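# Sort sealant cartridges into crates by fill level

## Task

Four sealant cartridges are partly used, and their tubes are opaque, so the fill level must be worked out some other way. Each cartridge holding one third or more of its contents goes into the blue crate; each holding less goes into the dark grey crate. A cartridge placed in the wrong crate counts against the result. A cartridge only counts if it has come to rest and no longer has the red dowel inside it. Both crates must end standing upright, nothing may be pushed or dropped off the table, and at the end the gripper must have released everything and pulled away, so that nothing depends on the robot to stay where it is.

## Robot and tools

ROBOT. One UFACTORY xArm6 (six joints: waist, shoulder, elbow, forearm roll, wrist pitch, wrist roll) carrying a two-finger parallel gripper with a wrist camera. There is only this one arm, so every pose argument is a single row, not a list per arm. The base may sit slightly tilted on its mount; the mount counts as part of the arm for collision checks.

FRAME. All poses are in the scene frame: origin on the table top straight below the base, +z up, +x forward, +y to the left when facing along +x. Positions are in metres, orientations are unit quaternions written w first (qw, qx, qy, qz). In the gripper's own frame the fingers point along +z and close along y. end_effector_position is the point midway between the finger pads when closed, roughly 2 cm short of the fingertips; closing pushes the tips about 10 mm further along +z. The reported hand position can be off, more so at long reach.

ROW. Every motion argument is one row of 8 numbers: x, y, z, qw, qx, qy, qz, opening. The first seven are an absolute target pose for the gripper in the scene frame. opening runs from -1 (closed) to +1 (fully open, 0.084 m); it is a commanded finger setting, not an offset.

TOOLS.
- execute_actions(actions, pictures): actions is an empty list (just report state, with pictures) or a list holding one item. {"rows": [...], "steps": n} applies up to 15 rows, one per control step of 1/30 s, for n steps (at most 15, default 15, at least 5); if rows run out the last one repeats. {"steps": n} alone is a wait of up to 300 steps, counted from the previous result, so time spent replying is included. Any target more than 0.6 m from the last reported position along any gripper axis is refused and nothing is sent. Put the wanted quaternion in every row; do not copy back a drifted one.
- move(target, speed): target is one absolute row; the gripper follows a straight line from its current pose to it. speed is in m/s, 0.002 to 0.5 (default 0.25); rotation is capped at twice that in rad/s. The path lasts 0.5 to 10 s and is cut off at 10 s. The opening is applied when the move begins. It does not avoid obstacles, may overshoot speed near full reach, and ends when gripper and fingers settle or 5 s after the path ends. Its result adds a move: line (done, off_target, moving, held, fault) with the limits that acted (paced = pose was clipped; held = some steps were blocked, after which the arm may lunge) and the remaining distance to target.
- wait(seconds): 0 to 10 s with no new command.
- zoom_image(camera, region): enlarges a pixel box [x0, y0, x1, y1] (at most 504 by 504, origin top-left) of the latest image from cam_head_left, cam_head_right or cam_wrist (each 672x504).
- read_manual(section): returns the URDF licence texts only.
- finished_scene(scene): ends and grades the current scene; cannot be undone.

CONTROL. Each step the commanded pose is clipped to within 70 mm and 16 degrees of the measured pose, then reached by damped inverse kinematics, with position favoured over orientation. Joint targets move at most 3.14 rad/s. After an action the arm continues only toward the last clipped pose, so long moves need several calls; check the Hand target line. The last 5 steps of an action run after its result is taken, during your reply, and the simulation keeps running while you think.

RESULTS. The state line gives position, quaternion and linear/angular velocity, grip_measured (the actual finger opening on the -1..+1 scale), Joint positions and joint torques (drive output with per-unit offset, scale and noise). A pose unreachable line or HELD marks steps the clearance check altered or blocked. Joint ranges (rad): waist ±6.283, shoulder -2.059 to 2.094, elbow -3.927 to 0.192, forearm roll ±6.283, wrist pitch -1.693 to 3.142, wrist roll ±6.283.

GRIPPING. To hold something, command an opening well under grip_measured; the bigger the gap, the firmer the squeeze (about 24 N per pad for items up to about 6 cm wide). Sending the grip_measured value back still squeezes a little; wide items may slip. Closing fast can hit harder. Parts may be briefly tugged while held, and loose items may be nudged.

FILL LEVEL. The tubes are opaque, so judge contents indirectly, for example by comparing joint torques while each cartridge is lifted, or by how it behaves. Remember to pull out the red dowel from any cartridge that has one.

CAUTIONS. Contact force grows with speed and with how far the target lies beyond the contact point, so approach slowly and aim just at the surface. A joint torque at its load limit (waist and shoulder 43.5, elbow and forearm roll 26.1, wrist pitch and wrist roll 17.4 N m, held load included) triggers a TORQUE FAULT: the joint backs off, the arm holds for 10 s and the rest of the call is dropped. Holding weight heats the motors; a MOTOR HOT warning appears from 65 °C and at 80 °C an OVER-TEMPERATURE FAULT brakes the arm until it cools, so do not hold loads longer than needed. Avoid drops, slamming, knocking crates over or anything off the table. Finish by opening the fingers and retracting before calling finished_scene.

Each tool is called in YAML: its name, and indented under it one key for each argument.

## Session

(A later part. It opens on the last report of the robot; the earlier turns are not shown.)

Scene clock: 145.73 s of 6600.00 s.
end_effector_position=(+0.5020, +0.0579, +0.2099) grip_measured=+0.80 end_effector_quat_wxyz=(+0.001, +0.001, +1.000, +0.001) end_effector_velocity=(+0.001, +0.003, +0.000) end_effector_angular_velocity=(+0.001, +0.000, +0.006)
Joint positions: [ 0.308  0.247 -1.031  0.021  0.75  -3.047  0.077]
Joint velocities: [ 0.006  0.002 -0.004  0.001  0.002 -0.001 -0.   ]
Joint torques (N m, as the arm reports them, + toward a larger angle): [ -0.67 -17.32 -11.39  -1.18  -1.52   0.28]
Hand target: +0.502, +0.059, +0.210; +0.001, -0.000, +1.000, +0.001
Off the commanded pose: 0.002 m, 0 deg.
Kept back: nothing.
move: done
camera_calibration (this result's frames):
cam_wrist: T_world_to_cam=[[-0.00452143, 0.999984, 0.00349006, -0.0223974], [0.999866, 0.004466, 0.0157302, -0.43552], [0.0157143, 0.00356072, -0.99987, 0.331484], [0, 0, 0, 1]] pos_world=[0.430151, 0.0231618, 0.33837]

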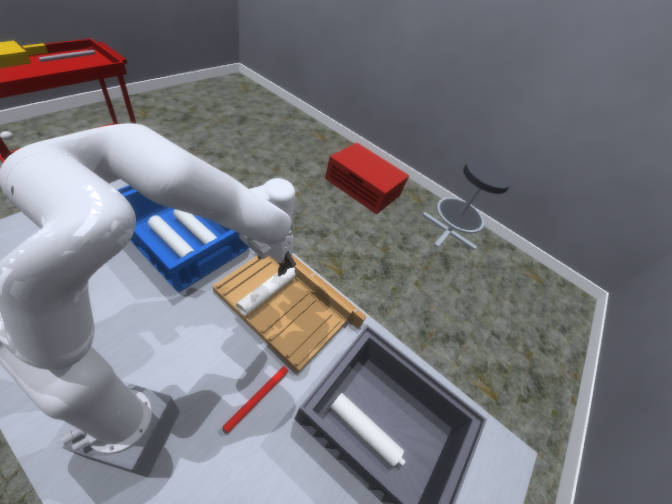

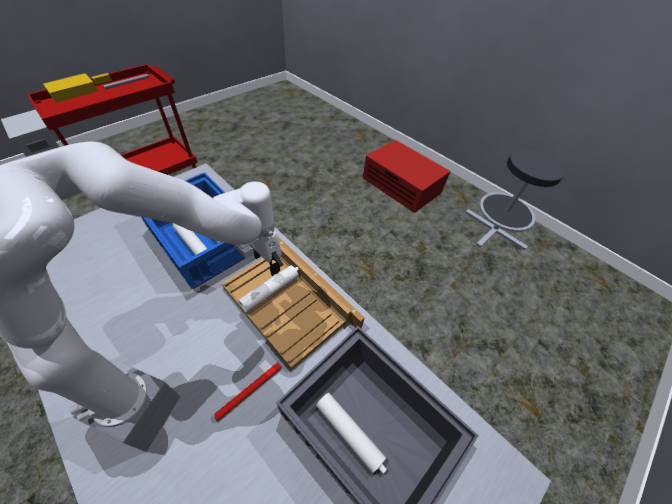

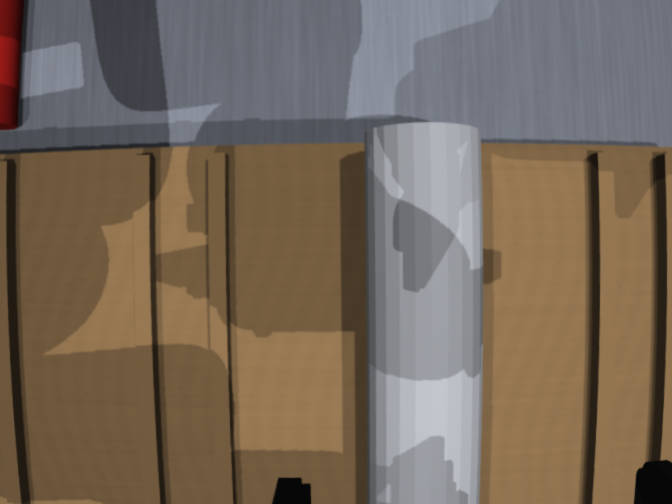

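execute_actions:
  actions: []

Scene clock: 146.77 s of 6600.00 s.
end_effector_position=(+0.5021, +0.0585, +0.2099) grip_measured=+0.80 end_effector_quat_wxyz=(+0.001, -0.000, +1.000, +0.001) end_effector_velocity=(-0.000, -0.000, -0.000) end_effector_angular_velocity=(-0.000, +0.000, -0.001)
Joint positions: [ 0.309  0.248 -1.031  0.021  0.75  -3.047  0.077]
Joint velocities: [ 0.    -0.    -0.    -0.001  0.     0.001 -0.   ]
Joint torques (N m, as the arm reports them, + toward a larger angle): [ -0.7  -17.46 -11.36  -1.19  -1.62   0.23]
Hand target: +0.502, +0.059, +0.210; +0.001, -0.000, +1.000, +0.001
Off the commanded pose: 0.002 m, 0 deg.
Kept back: nothing.
Steps of this call (steps 1 to 31: nothing new was sent). Readings (end_effector_position):
1: (+0.5020, +0.0580, +0.2099)
2: (+0.5020, +0.0581, +0.2099)
4: (+0.5020, +0.0582, +0.2099)
8: (+0.5020, +0.0584, +0.2099)
31: the state above
camera_calibration (this result's frames):
cam_wrist: T_world_to_cam=[[-0.00586514, 0.999977, 0.00353392, -0.0223278], [0.999858, 0.00580853, 0.0158232, -0.435714], [0.0158023, 0.00362622, -0.999869, 0.331451], [0, 0, 0, 1]] pos_world=[0.430283, 0.0236562, 0.338381]

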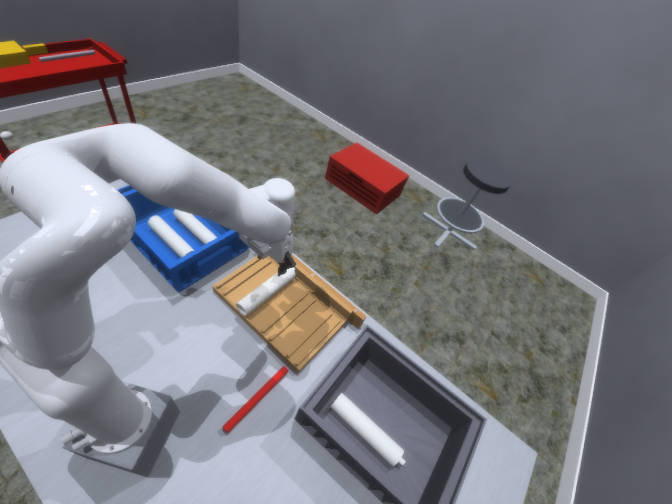

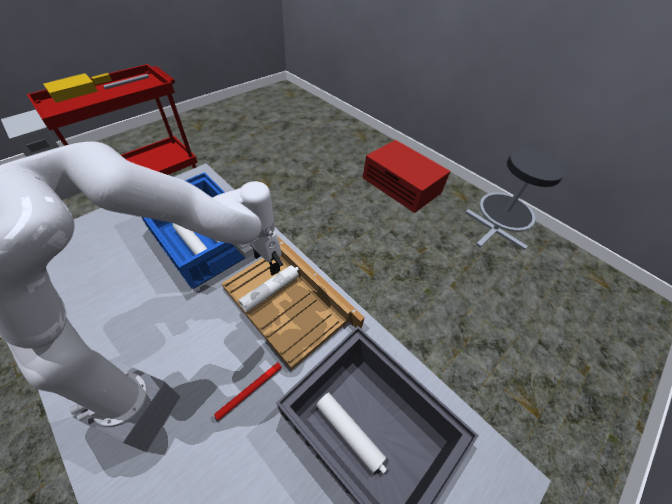

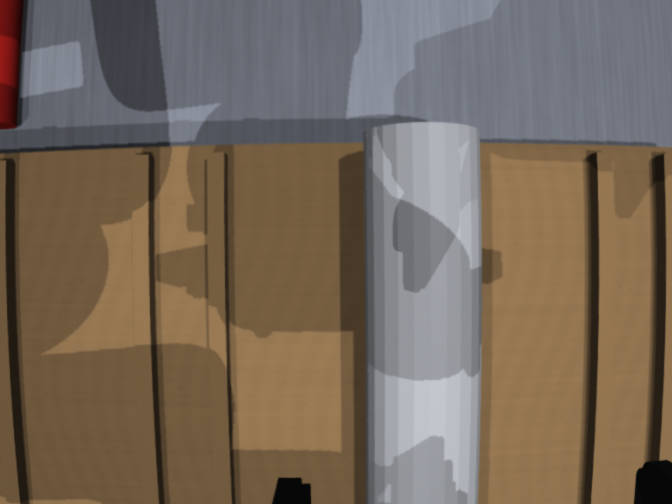

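move:
  target: [0.50, 0.062, 0.11, 0, 0, 1, 0, 0.8]
  speed: 0.3

Scene clock: 147.93 s of 6600.00 s.
end_effector_position=(+0.5006, +0.0621, +0.1106) grip_measured=+0.80 end_effector_quat_wxyz=(+0.001, -0.000, +1.000, +0.000) end_effector_velocity=(-0.003, -0.001, -0.005) end_effector_angular_velocity=(-0.001, +0.007, -0.002)
Joint positions: [ 0.321  0.473 -1.016  0.025  0.509 -3.043  0.077]
Joint velocities: [-0.     0.009  0.003 -0.001 -0.005  0.002  0.   ]
Joint torques (N m, as the arm reports them, + toward a larger angle): [ -1.16 -18.76  -9.85  -1.07  -1.62   0.28]
Hand target: +0.500, +0.062, +0.110; -0.000, -0.000, +1.000, +0.000
Off the commanded pose: 0.001 m, 0 deg.
Kept back: nothing.
move: done
camera_calibration (this result's frames):
cam_wrist: T_world_to_cam=[[-0.00594796, 0.99998, 0.00220637, -0.0253944], [0.999854, 0.00591178, 0.0160598, -0.432768], [0.0160465, 0.00230157, -0.999869, 0.232073], [0, 0, 0, 1]] pos_world=[0.428829, 0.0274181, 0.239049]

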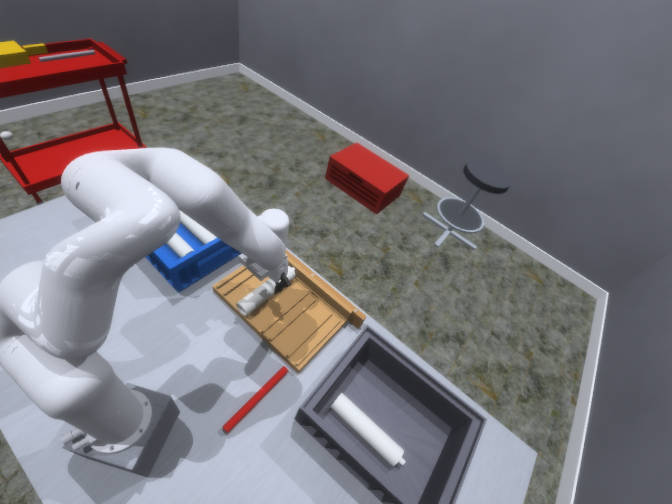

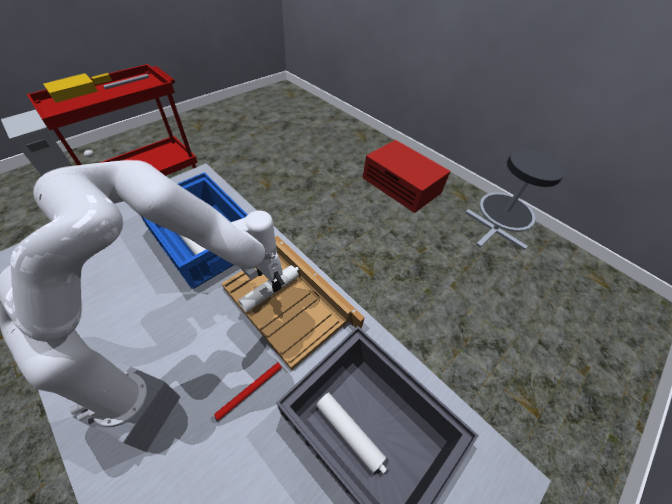

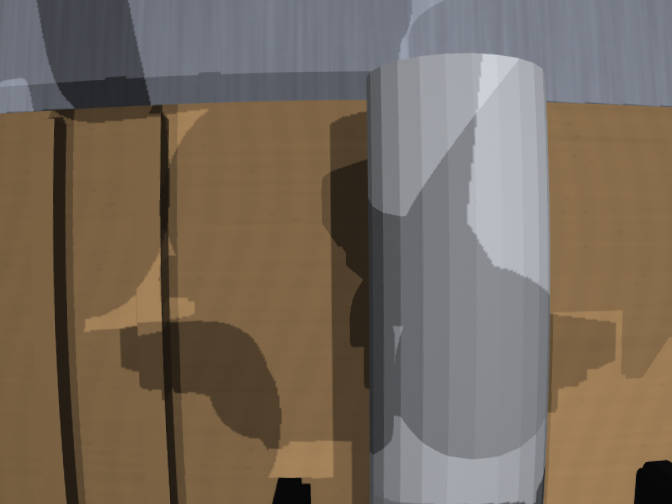

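move:
  target: [0.50, 0.063, 0.057, 0, 0, 1, 0, 0.8]
  speed: 0.15

execute_actions:
  actions:
    - {"rows": [[0.50,0.063,0.056,0,0,1,0,0.55],[0.50,0.063,0.056,0,0,1,0,0.42],[0.50,0.063,0.056,0,0,1,0,0.32],[0.50,0.063,0.056,0,0,1,0,0.24],[0.50,0.063,0.056,0,0,1,0,0.16],[0.50,0.063,0.056,0,0,1,0,0.08],[0.50,0.063,0.056,0,0,1,0,0.0],[0.50,0.063,0.056,0,0,1,0,-0.1],[0.50,0.063,0.056,0,0,1,0,-0.2],[0.50,0.063,0.056,0,0,1,0,-0.3],[0.50,0.063,0.056,0,0,1,0,-0.4]], "steps": 15}

Scene clock: 149.03 s of 6600.00 s.
end_effector_position=(+0.5004, +0.0631, +0.0574) grip_measured=+0.80 end_effector_quat_wxyz=(+0.000, -0.000, +1.000, +0.000) end_effector_velocity=(-0.002, -0.000, -0.003) end_effector_angular_velocity=(-0.001, +0.006, -0.002)
Joint positions: [ 0.325  0.617 -1.05   0.031  0.399 -3.045  0.077]
Joint velocities: [ 0.     0.006  0.001 -0.    -0.002  0.002 -0.   ]
Joint torques (N m, as the arm reports them, + toward a larger angle): [ -0.83 -19.42  -8.74  -1.07  -1.4    0.41]
Hand target: +0.500, +0.063, +0.057; -0.000, -0.000, +1.000, +0.000
Off the commanded pose: 0.001 m, 0 deg.
Kept back: nothing.
move: done
camera_calibration (this result's frames):
cam_wrist: T_world_to_cam=[[-0.00590216, 0.99998, 0.00208196, -0.0262558], [0.99986, 0.00586889, 0.0156398, -0.431686], [0.0156273, 0.00217398, -0.999876, 0.179134], [0, 0, 0, 1]] pos_world=[0.428672, 0.0283994, 0.185917]

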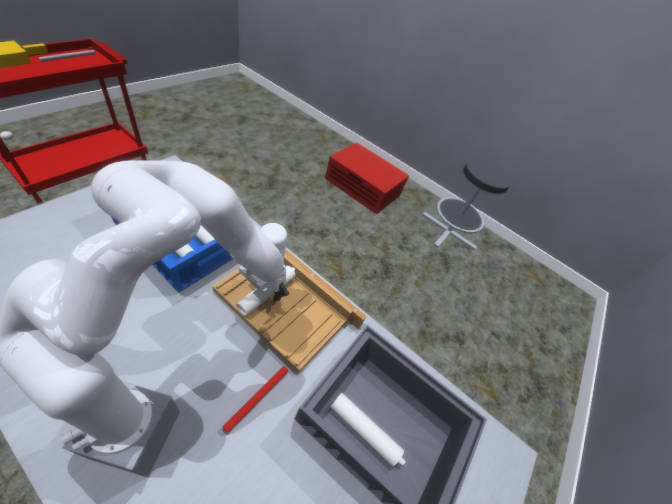

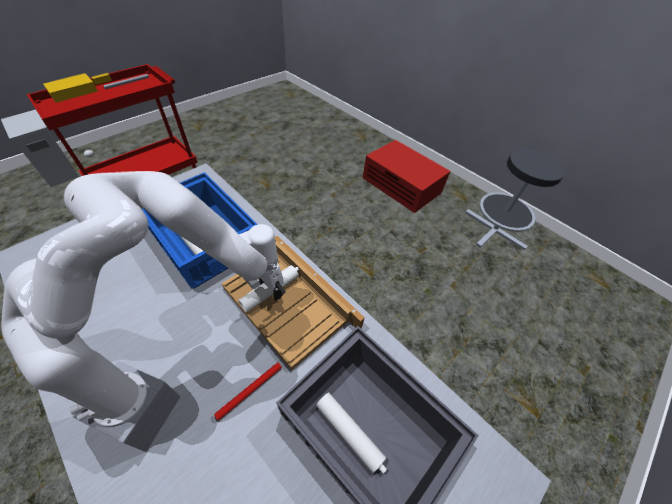

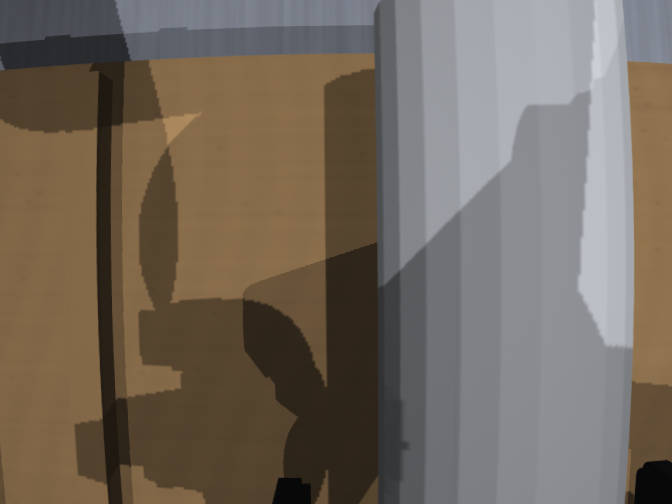

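Scene clock: 149.37 s of 6600.00 s.
end_effector_position=(+0.5002, +0.0632, +0.0562) grip_measured=+0.10 end_effector_quat_wxyz=(+0.000, -0.000, +1.000, +0.000) end_effector_velocity=(+0.000, -0.000, +0.000) end_effector_angular_velocity=(+0.000, -0.001, +0.000)
Joint positions: [ 0.325  0.62  -1.05   0.031  0.397 -3.045  0.048]
Joint velocities: [-0.001  0.    -0.     0.    -0.001 -0.001 -0.   ]
Joint torques (N m, as the arm reports them, + toward a larger angle): [ -1.36 -19.19  -8.45  -1.01  -1.45   0.44]
Steps of this call (steps 1 to 10: the first 10 steps of this action). Readings (end_effector_position):
1: (+0.5004, +0.0631, +0.0573)
2: (+0.5004, +0.0631, +0.0571)
4: (+0.5002, +0.0630, +0.0565)
8: (+0.5002, +0.0633, +0.0563)
10: the state above

move:
  target: [0.50, 0.063, 0.11, 0, 0, 1, 0, -0.4]
  speed: 0.15

Scene clock: 150.47 s of 6600.00 s.
end_effector_position=(+0.4996, +0.0629, +0.1096) grip_measured=+0.10 end_effector_quat_wxyz=(-0.001, +0.000, +1.000, -0.000) end_effector_velocity=(+0.003, +0.001, +0.004) end_effector_angular_velocity=(+0.001, -0.008, -0.001)
Joint positions: [ 0.323  0.474 -1.015  0.025  0.509 -3.04   0.048]
Joint velocities: [ 0.    -0.006 -0.004 -0.     0.002  0.002  0.   ]
Joint torques (N m, as the arm reports them, + toward a larger angle): [ -1.11 -19.16 -10.05  -1.02  -1.66   0.34]
Hand target: +0.500, +0.063, +0.110; +0.000, +0.000, +1.000, -0.000
Off your previous action's commanded pose: 0.000 m, 0 deg at its last step (step 5 of this call).
Off the commanded pose: 0.001 m, 0 deg.
Kept back: nothing.
move: done
camera_calibration (this result's frames):
cam_wrist: T_world_to_cam=[[-0.00580364, 0.999982, 0.0017011, -0.0262273], [0.99989, 0.00577991, 0.0136386, -0.431429], [0.0136285, 0.00178007, -0.999906, 0.232326], [0, 0, 0, 1]] pos_world=[0.428063, 0.0283069, 0.238233]

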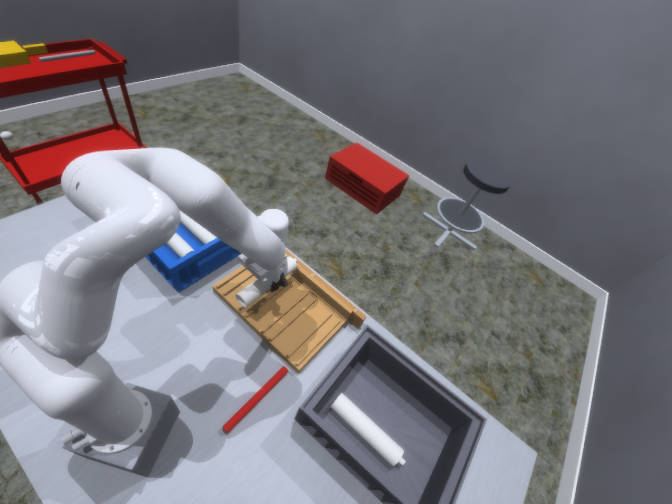

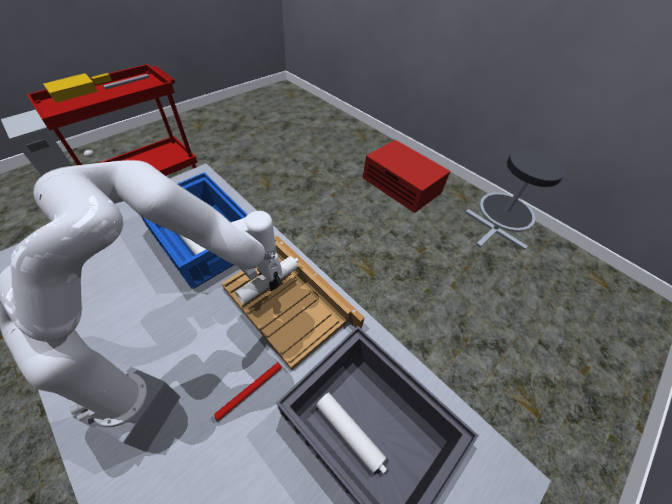

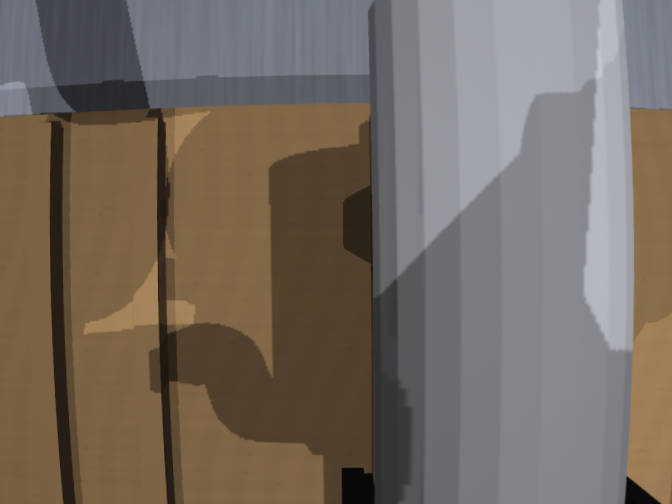

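move:
  target: [0.50, 0.04, 0.24, 0, 0, 1, 0, -0.4]
  speed: 0.35

move:
  target: [0.48, -0.44, 0.23, 0, 0.7071, 0.7071, 0, -0.4]
  speed: 0.45

Scene clock: 151.63 s of 6600.00 s.
end_effector_position=(+0.4992, +0.0399, +0.2392) grip_measured=+0.10 end_effector_quat_wxyz=(-0.001, +0.000, +1.000, -0.000) end_effector_velocity=(+0.005, +0.000, +0.008) end_effector_angular_velocity=(+0.001, -0.016, +0.001)
Joint positions: [ 0.272  0.182 -1.038  0.018  0.826 -3.082  0.048]
Joint velocities: [-0.001 -0.01  -0.009 -0.001  0.003 -0.001  0.   ]
Joint torques (N m, as the arm reports them, + toward a larger angle): [ -0.91 -17.03 -12.29  -1.17  -1.58   0.19]
Hand target: +0.500, +0.040, +0.240; +0.000, +0.000, +1.000, -0.000
Off the commanded pose: 0.001 m, 0 deg.
Kept back: nothing.
move: done
camera_calibration (this result's frames):
cam_wrist: T_world_to_cam=[[-0.00584972, 0.999982, 0.00150346, -0.00340223], [0.999901, 0.00583, 0.0128026, -0.432518], [0.0127936, 0.0015782, -0.999917, 0.362431], [0, 0, 0, 1]] pos_world=[0.427819, 0.00535177, 0.367944]

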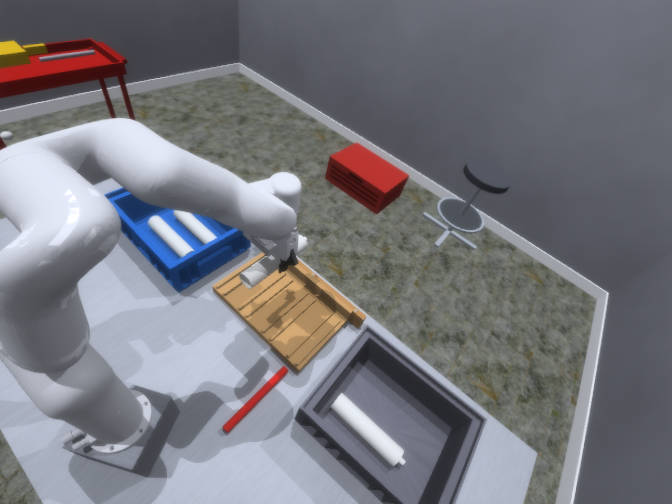

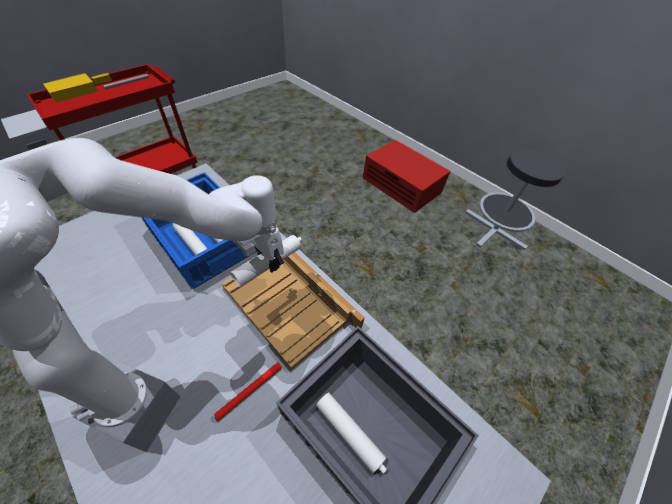

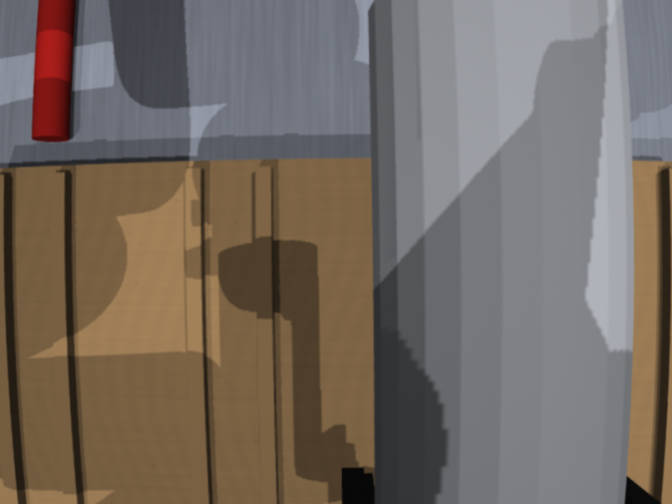

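Scene clock: 154.00 s of 6600.00 s.
end_effector_position=(+0.4782, -0.4402, +0.2303) grip_measured=+0.10 end_effector_quat_wxyz=(+0.000, +0.707, +0.707, -0.001) end_effector_velocity=(-0.001, -0.003, -0.000) end_effector_angular_velocity=(+0.001, +0.002, -0.006)
Joint positions: [-0.56   0.731 -1.826  0.035  1.083 -2.347  0.048]
Joint velocities: [-0.004  0.009 -0.015 -0.     0.008  0.002  0.   ]
Joint torques (N m, as the arm reports them, + toward a larger angle): [ -1.7  -25.   -13.24  -1.18  -1.5    0.34]
Hand target: +0.478, -0.441, +0.230; +0.000, +0.707, +0.707, -0.001
Off the commanded pose: 0.002 m, 0 deg.
Kept back: nothing.
move: done
camera_calibration (this result's frames):
cam_wrist: T_world_to_cam=[[0.999977, 0.00660998, 0.00133562, -0.441588], [0.00658701, -0.999842, 0.0165282, -0.377136], [0.00144466, -0.016519, -0.999863, 0.352033], [0, 0, 0, 1]] pos_world=[0.443553, -0.368342, 0.358808]

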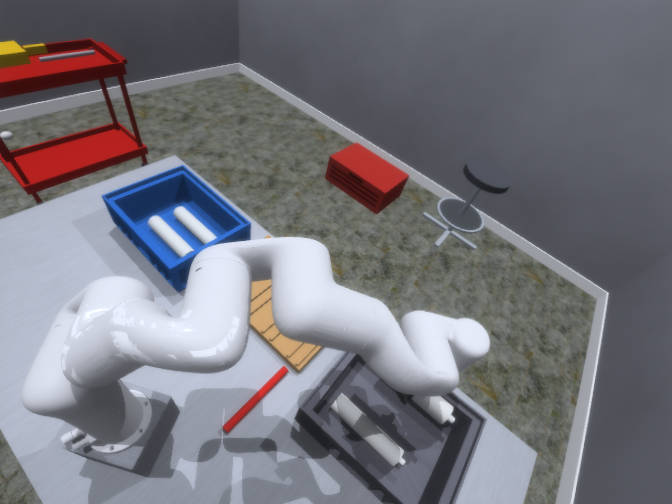

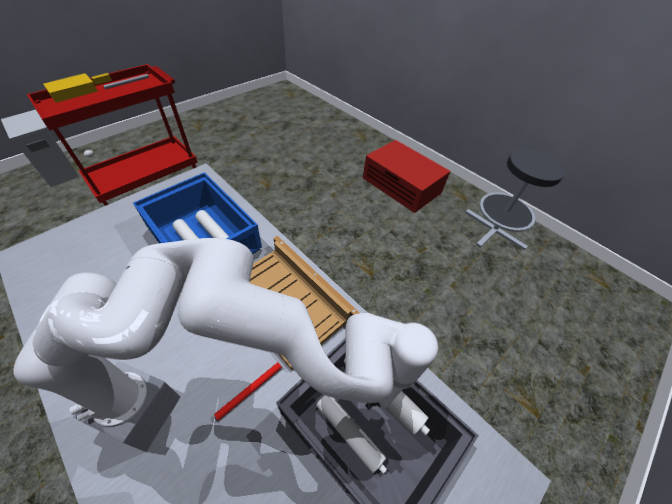

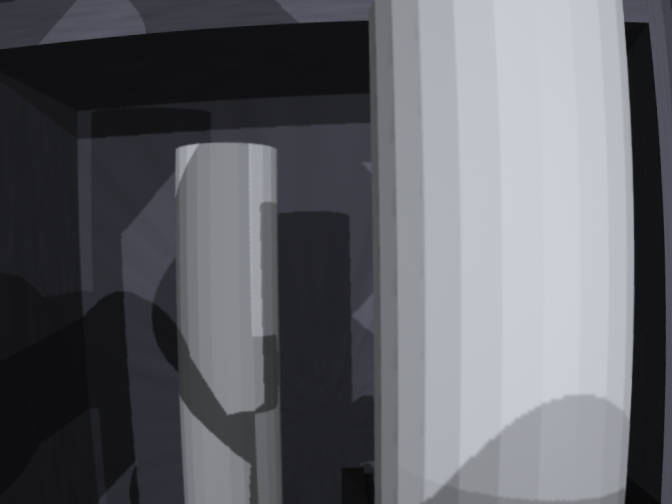

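move:
  target: [0.48, -0.44, 0.06, 0, 0.7071, 0.7071, 0, -0.4]
  speed: 0.28

move:
  target: [0.48, -0.44, 0.042, 0, 0.7071, 0.7071, 0, -0.4]
  speed: 0.05

Scene clock: 155.57 s of 6600.00 s.
end_effector_position=(+0.4803, -0.4402, +0.0601) grip_measured=+0.10 end_effector_quat_wxyz=(+0.000, +0.707, +0.707, +0.000) end_effector_velocity=(-0.000, -0.000, -0.000) end_effector_angular_velocity=(-0.000, +0.001, +0.001)
Joint positions: [-0.548  1.037 -1.845  0.046  0.797 -2.35   0.048]
Joint velocities: [-0.001  0.001 -0.002 -0.001  0.001 -0.001  0.   ]
Joint torques (N m, as the arm reports them, + toward a larger angle): [ -1.51 -26.21 -12.1   -1.11  -1.67   0.28]
Hand target: +0.480, -0.440, +0.060; +0.000, +0.707, +0.707, +0.000
Off the commanded pose: 0.000 m, 0 deg.
Kept back: nothing.
move: done
camera_calibration (this result's frames):
cam_wrist: T_world_to_cam=[[0.999979, 0.00601284, 0.00226331, -0.443795], [0.00597859, -0.999872, 0.0148474, -0.373999], [0.0023523, -0.0148336, -0.999887, 0.182167], [0, 0, 0, 1]] pos_world=[0.445593, -0.368581, 0.188704]

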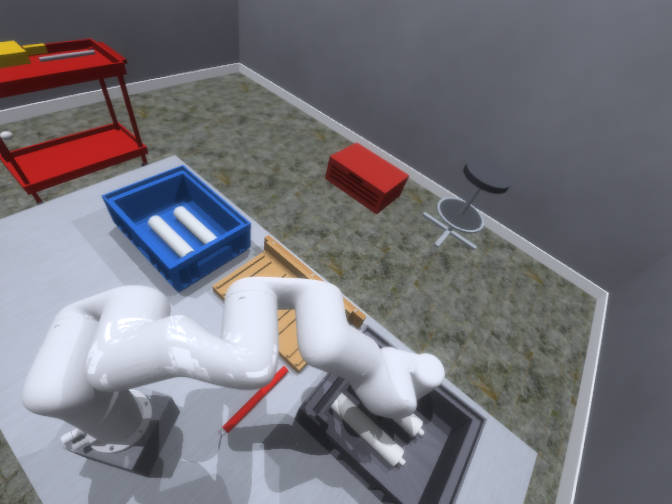

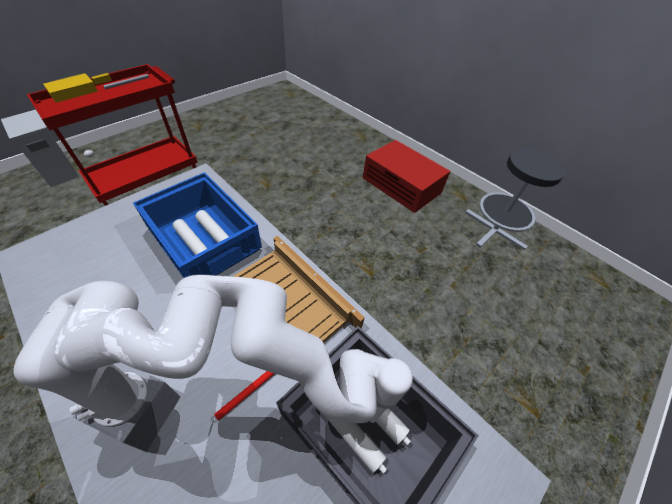

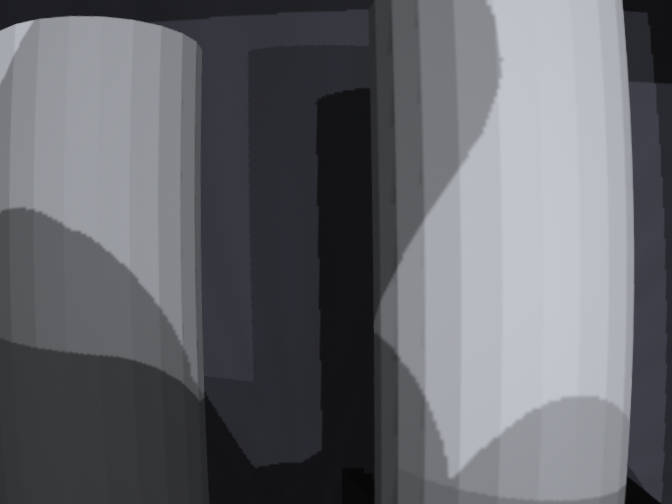

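Scene clock: 156.33 s of 6600.00 s.
end_effector_position=(+0.4801, -0.4401, +0.0423) grip_measured=+0.10 end_effector_quat_wxyz=(+0.000, +0.707, +0.707, +0.000) end_effector_velocity=(+0.002, -0.002, +0.003) end_effector_angular_velocity=(-0.005, -0.007, +0.000)
Joint positions: [-0.547  1.079 -1.866  0.047  0.776 -2.35   0.048]
Joint velocities: [-0.    -0.001 -0.005  0.001 -0.002 -0.001  0.   ]
Joint torques (N m, as the arm reports them, + toward a larger angle): [ -1.79 -25.93 -11.63  -1.08  -1.5    0.27]
Hand target: +0.480, -0.440, +0.042; +0.000, +0.707, +0.707, +0.000
Off the commanded pose: 0.000 m, 0 deg.
Kept back: nothing.
move: done
camera_calibration (this result's frames):
cam_wrist: T_world_to_cam=[[0.99998, 0.0058814, 0.00218879, -0.443636], [0.00584802, -0.999871, 0.0149589, -0.373553], [0.00227648, -0.0149458, -0.999886, 0.164308], [0, 0, 0, 1]] pos_world=[0.445438, -0.368439, 0.170848]

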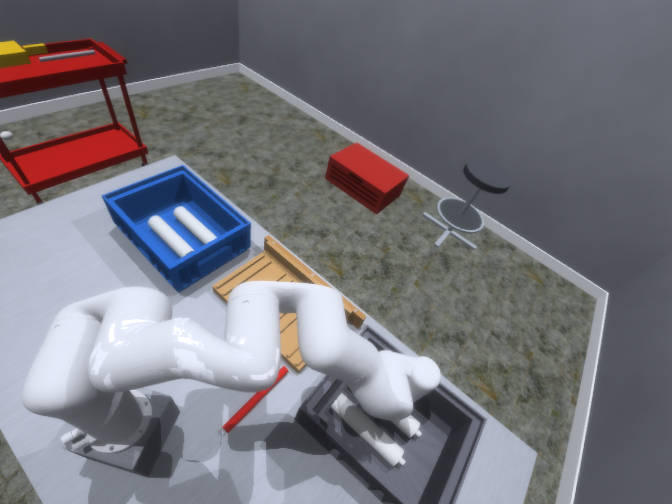

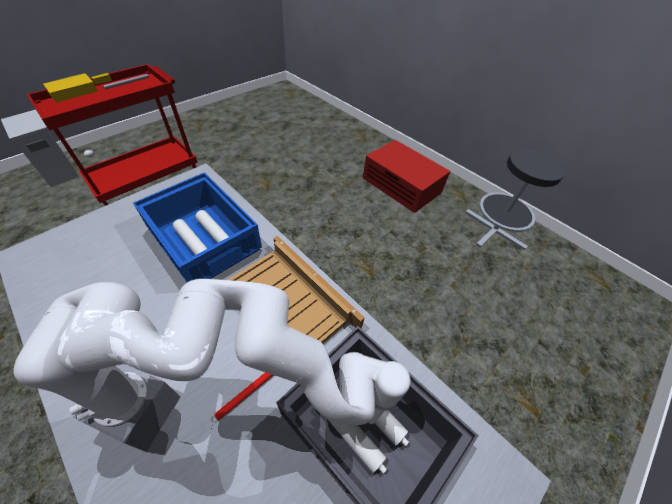

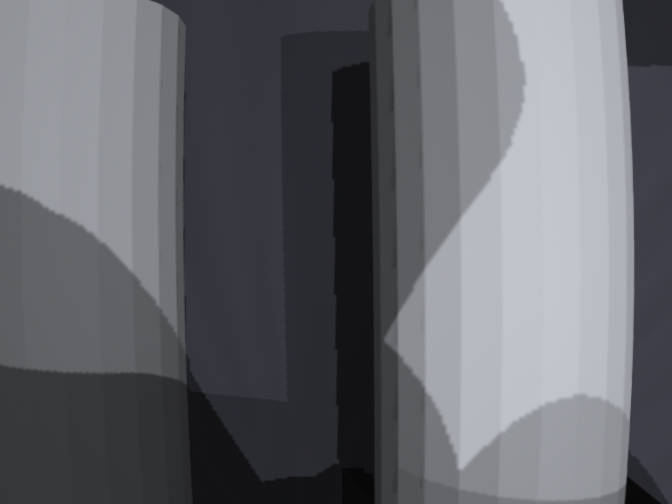

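execute_actions:
  actions:
    - {"rows": [[0.48,-0.44,0.040,0,0.7071,0.7071,0,-0.2],[0.48,-0.44,0.0395,0,0.7071,0.7071,0,0.0],[0.48,-0.44,0.0395,0,0.7071,0.7071,0,0.12],[0.48,-0.44,0.0395,0,0.7071,0.7071,0,0.25],[0.48,-0.44,0.0395,0,0.7071,0.7071,0,0.4],[0.48,-0.44,0.0395,0,0.7071,0.7071,0,0.55],[0.48,-0.44,0.0395,0,0.7071,0.7071,0,0.7]], "steps": 12}

move:
  target: [0.48, -0.44, 0.22, 0, 0.7071, 0.7071, 0, 0.7]
  speed: 0.3

Scene clock: 156.80 s of 6600.00 s.
end_effector_position=(+0.4801, -0.4401, +0.0398) grip_measured=+0.57 end_effector_quat_wxyz=(+0.000, +0.707, +0.707, -0.000) end_effector_velocity=(+0.002, -0.002, +0.000) end_effector_angular_velocity=(-0.005, -0.005, +0.003)
Joint positions: [-0.546  1.085 -1.869  0.047  0.773 -2.35   0.068]
Joint velocities: [-0.     0.005 -0.008 -0.    -0.004 -0.003  0.181]
Joint torques (N m, as the arm reports them, + toward a larger angle): [ -1.39 -25.63 -11.69  -1.22  -1.64   0.23]
Steps of this call (steps 1 to 7: nothing new was sent; steps 8 to 14: the first 7 steps of this action). Readings (end_effector_position):
8: (+0.4800, -0.4400, +0.0420)
9: (+0.4802, -0.4402, +0.0417)
11: (+0.4802, -0.4401, +0.0406)
14: the state above

Scene clock: 158.23 s of 6600.00 s.
end_effector_position=(+0.4794, -0.4395, +0.2188) grip_measured=+0.70 end_effector_quat_wxyz=(-0.001, +0.707, +0.707, -0.000) end_effector_velocity=(+0.005, -0.004, +0.013) end_effector_angular_velocity=(-0.016, -0.018, +0.000)
Joint positions: [-0.557  0.749 -1.824  0.037  1.066 -2.346  0.073]
Joint velocities: [-0.    -0.013 -0.012  0.001  0.001  0.     0.   ]
Joint torques (N m, as the arm reports them, + toward a larger angle): [ -1.7  -23.84 -12.74  -1.11  -1.56   0.28]
Hand target: +0.480, -0.440, +0.220; +0.000, +0.707, +0.707, -0.000
Off your previous action's commanded pose: 0.000 m, 0 deg at its last step (step 5 of this call).
Off the commanded pose: 0.001 m, 0 deg.
Kept back: nothing.
move: done
camera_calibration (this result's frames):
cam_wrist: T_world_to_cam=[[0.999984, 0.00567033, 0.000251778, -0.442982], [0.00566648, -0.999895, 0.013317, -0.375169], [0.000327264, -0.0133154, -0.999911, 0.342504], [0, 0, 0, 1]] pos_world=[0.444988, -0.368057, 0.347581]

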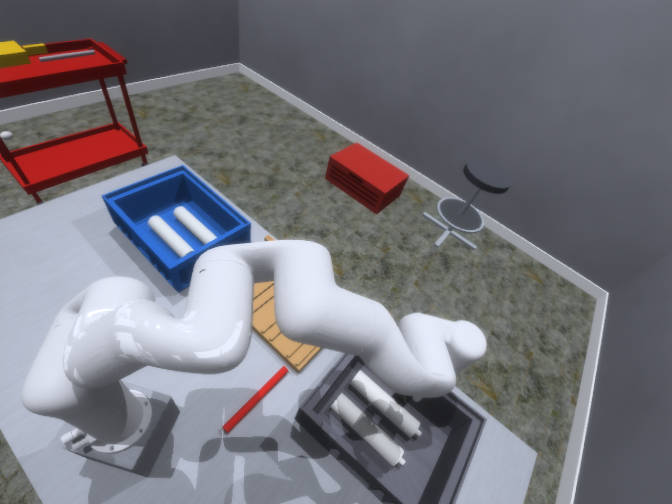

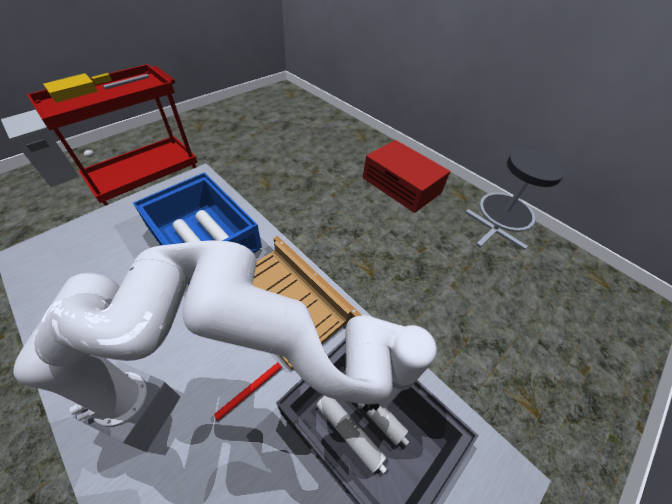

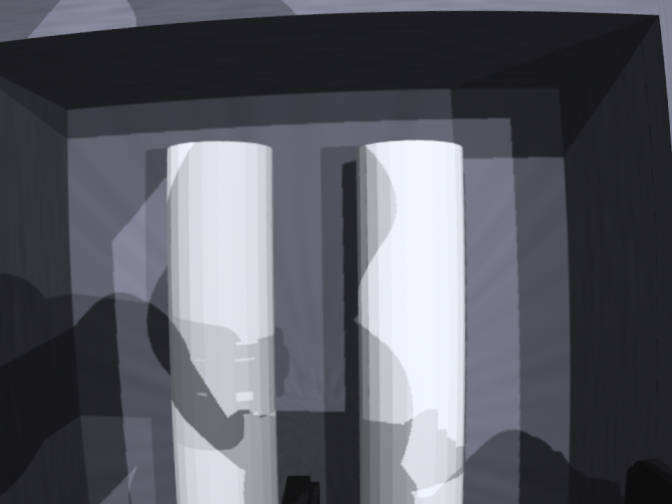

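Both in the grey crate. Move clear.

move:
  target: [0.42, -0.15, 0.30, 0, 0.3827, 0.9239, 0, 0.7]
  speed: 0.4

Scene clock: 160.03 s of 6600.00 s.
end_effector_position=(+0.4211, -0.1500, +0.2996) grip_measured=+0.70 end_effector_quat_wxyz=(-0.000, +0.383, +0.924, +0.000) end_effector_velocity=(+0.001, +0.002, +0.002) end_effector_angular_velocity=(-0.002, -0.006, +0.004)
Joint positions: [-0.164 -0.067 -0.908  0.033  0.953 -2.738  0.073]
Joint velocities: [ 0.005 -0.008  0.002  0.    -0.001  0.     0.   ]
Joint torques (N m, as the arm reports them, + toward a larger angle): [ -1.07 -13.52 -12.36  -1.2   -1.36   0.24]
Hand target: +0.421, -0.150, +0.300; +0.000, +0.383, +0.924, +0.000
Off the commanded pose: 0.001 m, 0 deg.
Kept back: nothing.
move: done
camera_calibration (this result's frames):
cam_wrist: T_world_to_cam=[[0.703594, 0.710598, 0.00243021, -0.156469], [0.710506, -0.703551, 0.0140652, -0.339021], [0.0117045, -0.0081695, -0.999898, 0.423134], [0, 0, 0, 1]] pos_world=[0.346014, -0.123875, 0.42824]

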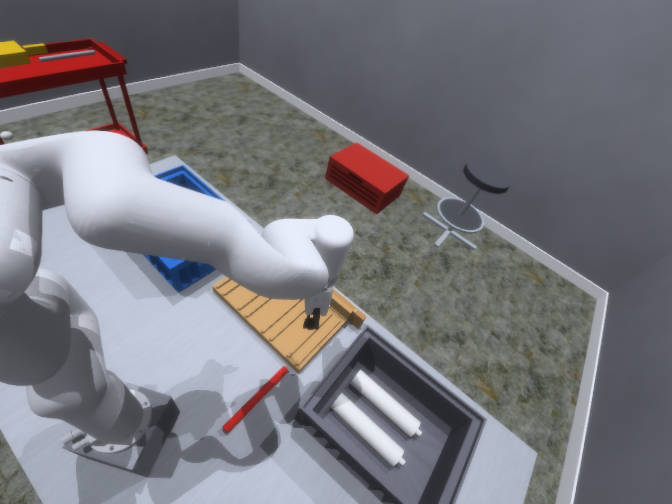

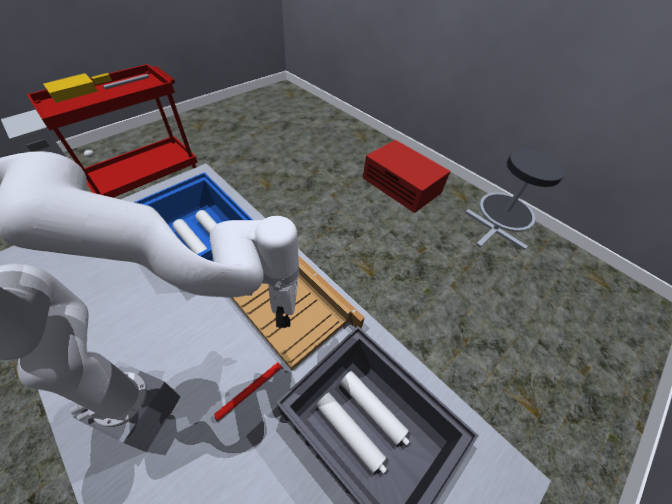

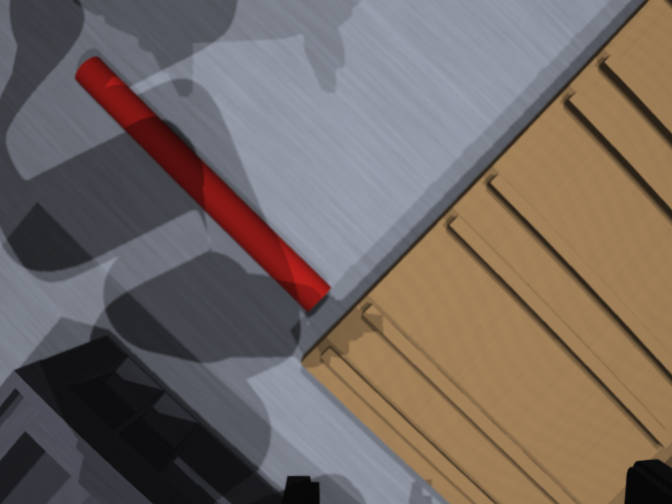

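wait:
  seconds: 0.5

Scene clock: 160.63 s of 6600.00 s.
end_effector_position=(+0.4212, -0.1496, +0.3000) grip_measured=+0.70 end_effector_quat_wxyz=(+0.000, +0.383, +0.924, +0.000) end_effector_velocity=(+0.000, +0.000, -0.000) end_effector_angular_velocity=(-0.000, -0.000, +0.002)
Joint positions: [-0.163 -0.068 -0.908  0.033  0.953 -2.738  0.073]
Joint velocities: [ 0.001 -0.     0.    -0.    -0.001 -0.002  0.   ]
Joint torques (N m, as the arm reports them, + toward a larger angle): [ -0.83 -13.65 -12.47  -1.11  -1.55   0.38]
Hand target: +0.421, -0.150, +0.300; +0.000, +0.383, +0.924, +0.000
Off the commanded pose: 0.001 m, 0 deg.
Kept back: nothing.
Steps of this call (steps 1 to 18: nothing new was sent). Readings (end_effector_position):
1: (+0.4211, -0.1499, +0.2997)
2: (+0.4212, -0.1499, +0.2997)
4: (+0.4212, -0.1498, +0.2998)
8: (+0.4212, -0.1497, +0.2999)
18: the state above
camera_calibration (this result's frames):
cam_wrist: T_world_to_cam=[[0.702941, 0.711243, 0.00274309, -0.156537], [0.71114, -0.702896, 0.0146971, -0.339173], [0.0123813, -0.00838048, -0.999888, 0.423179], [0, 0, 0, 1]] pos_world=[0.345996, -0.123522, 0.428546]

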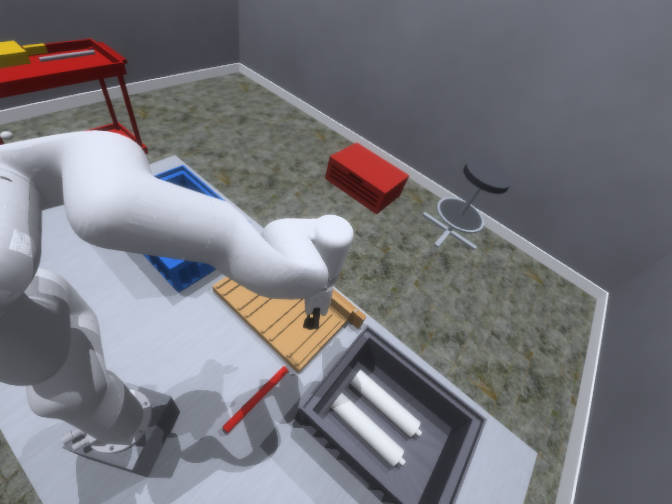

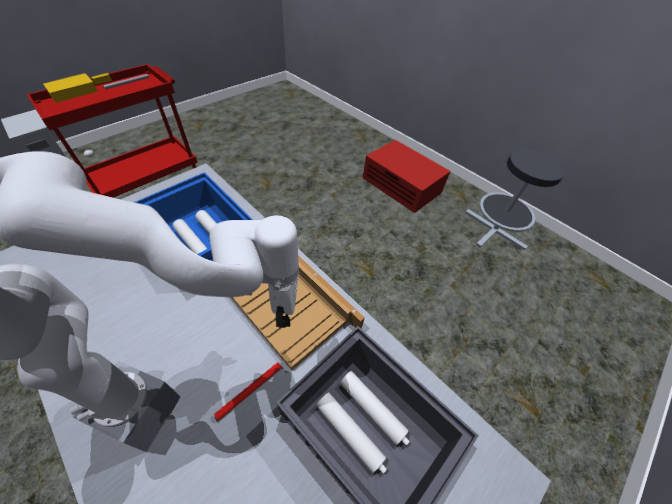

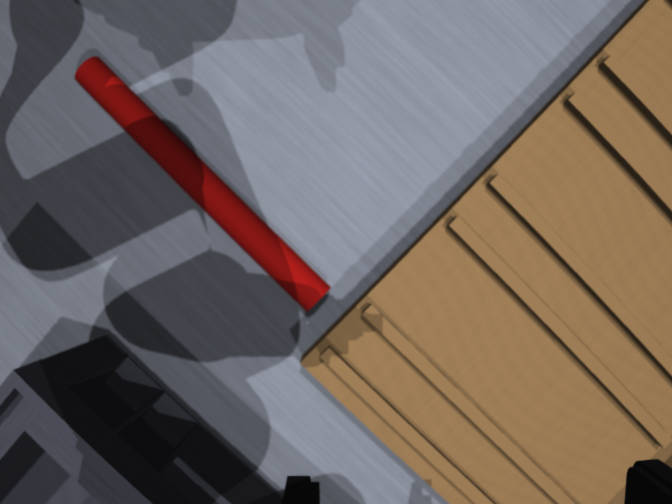

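finished_scene:
  scene: 1

The scene is finished: the task was done.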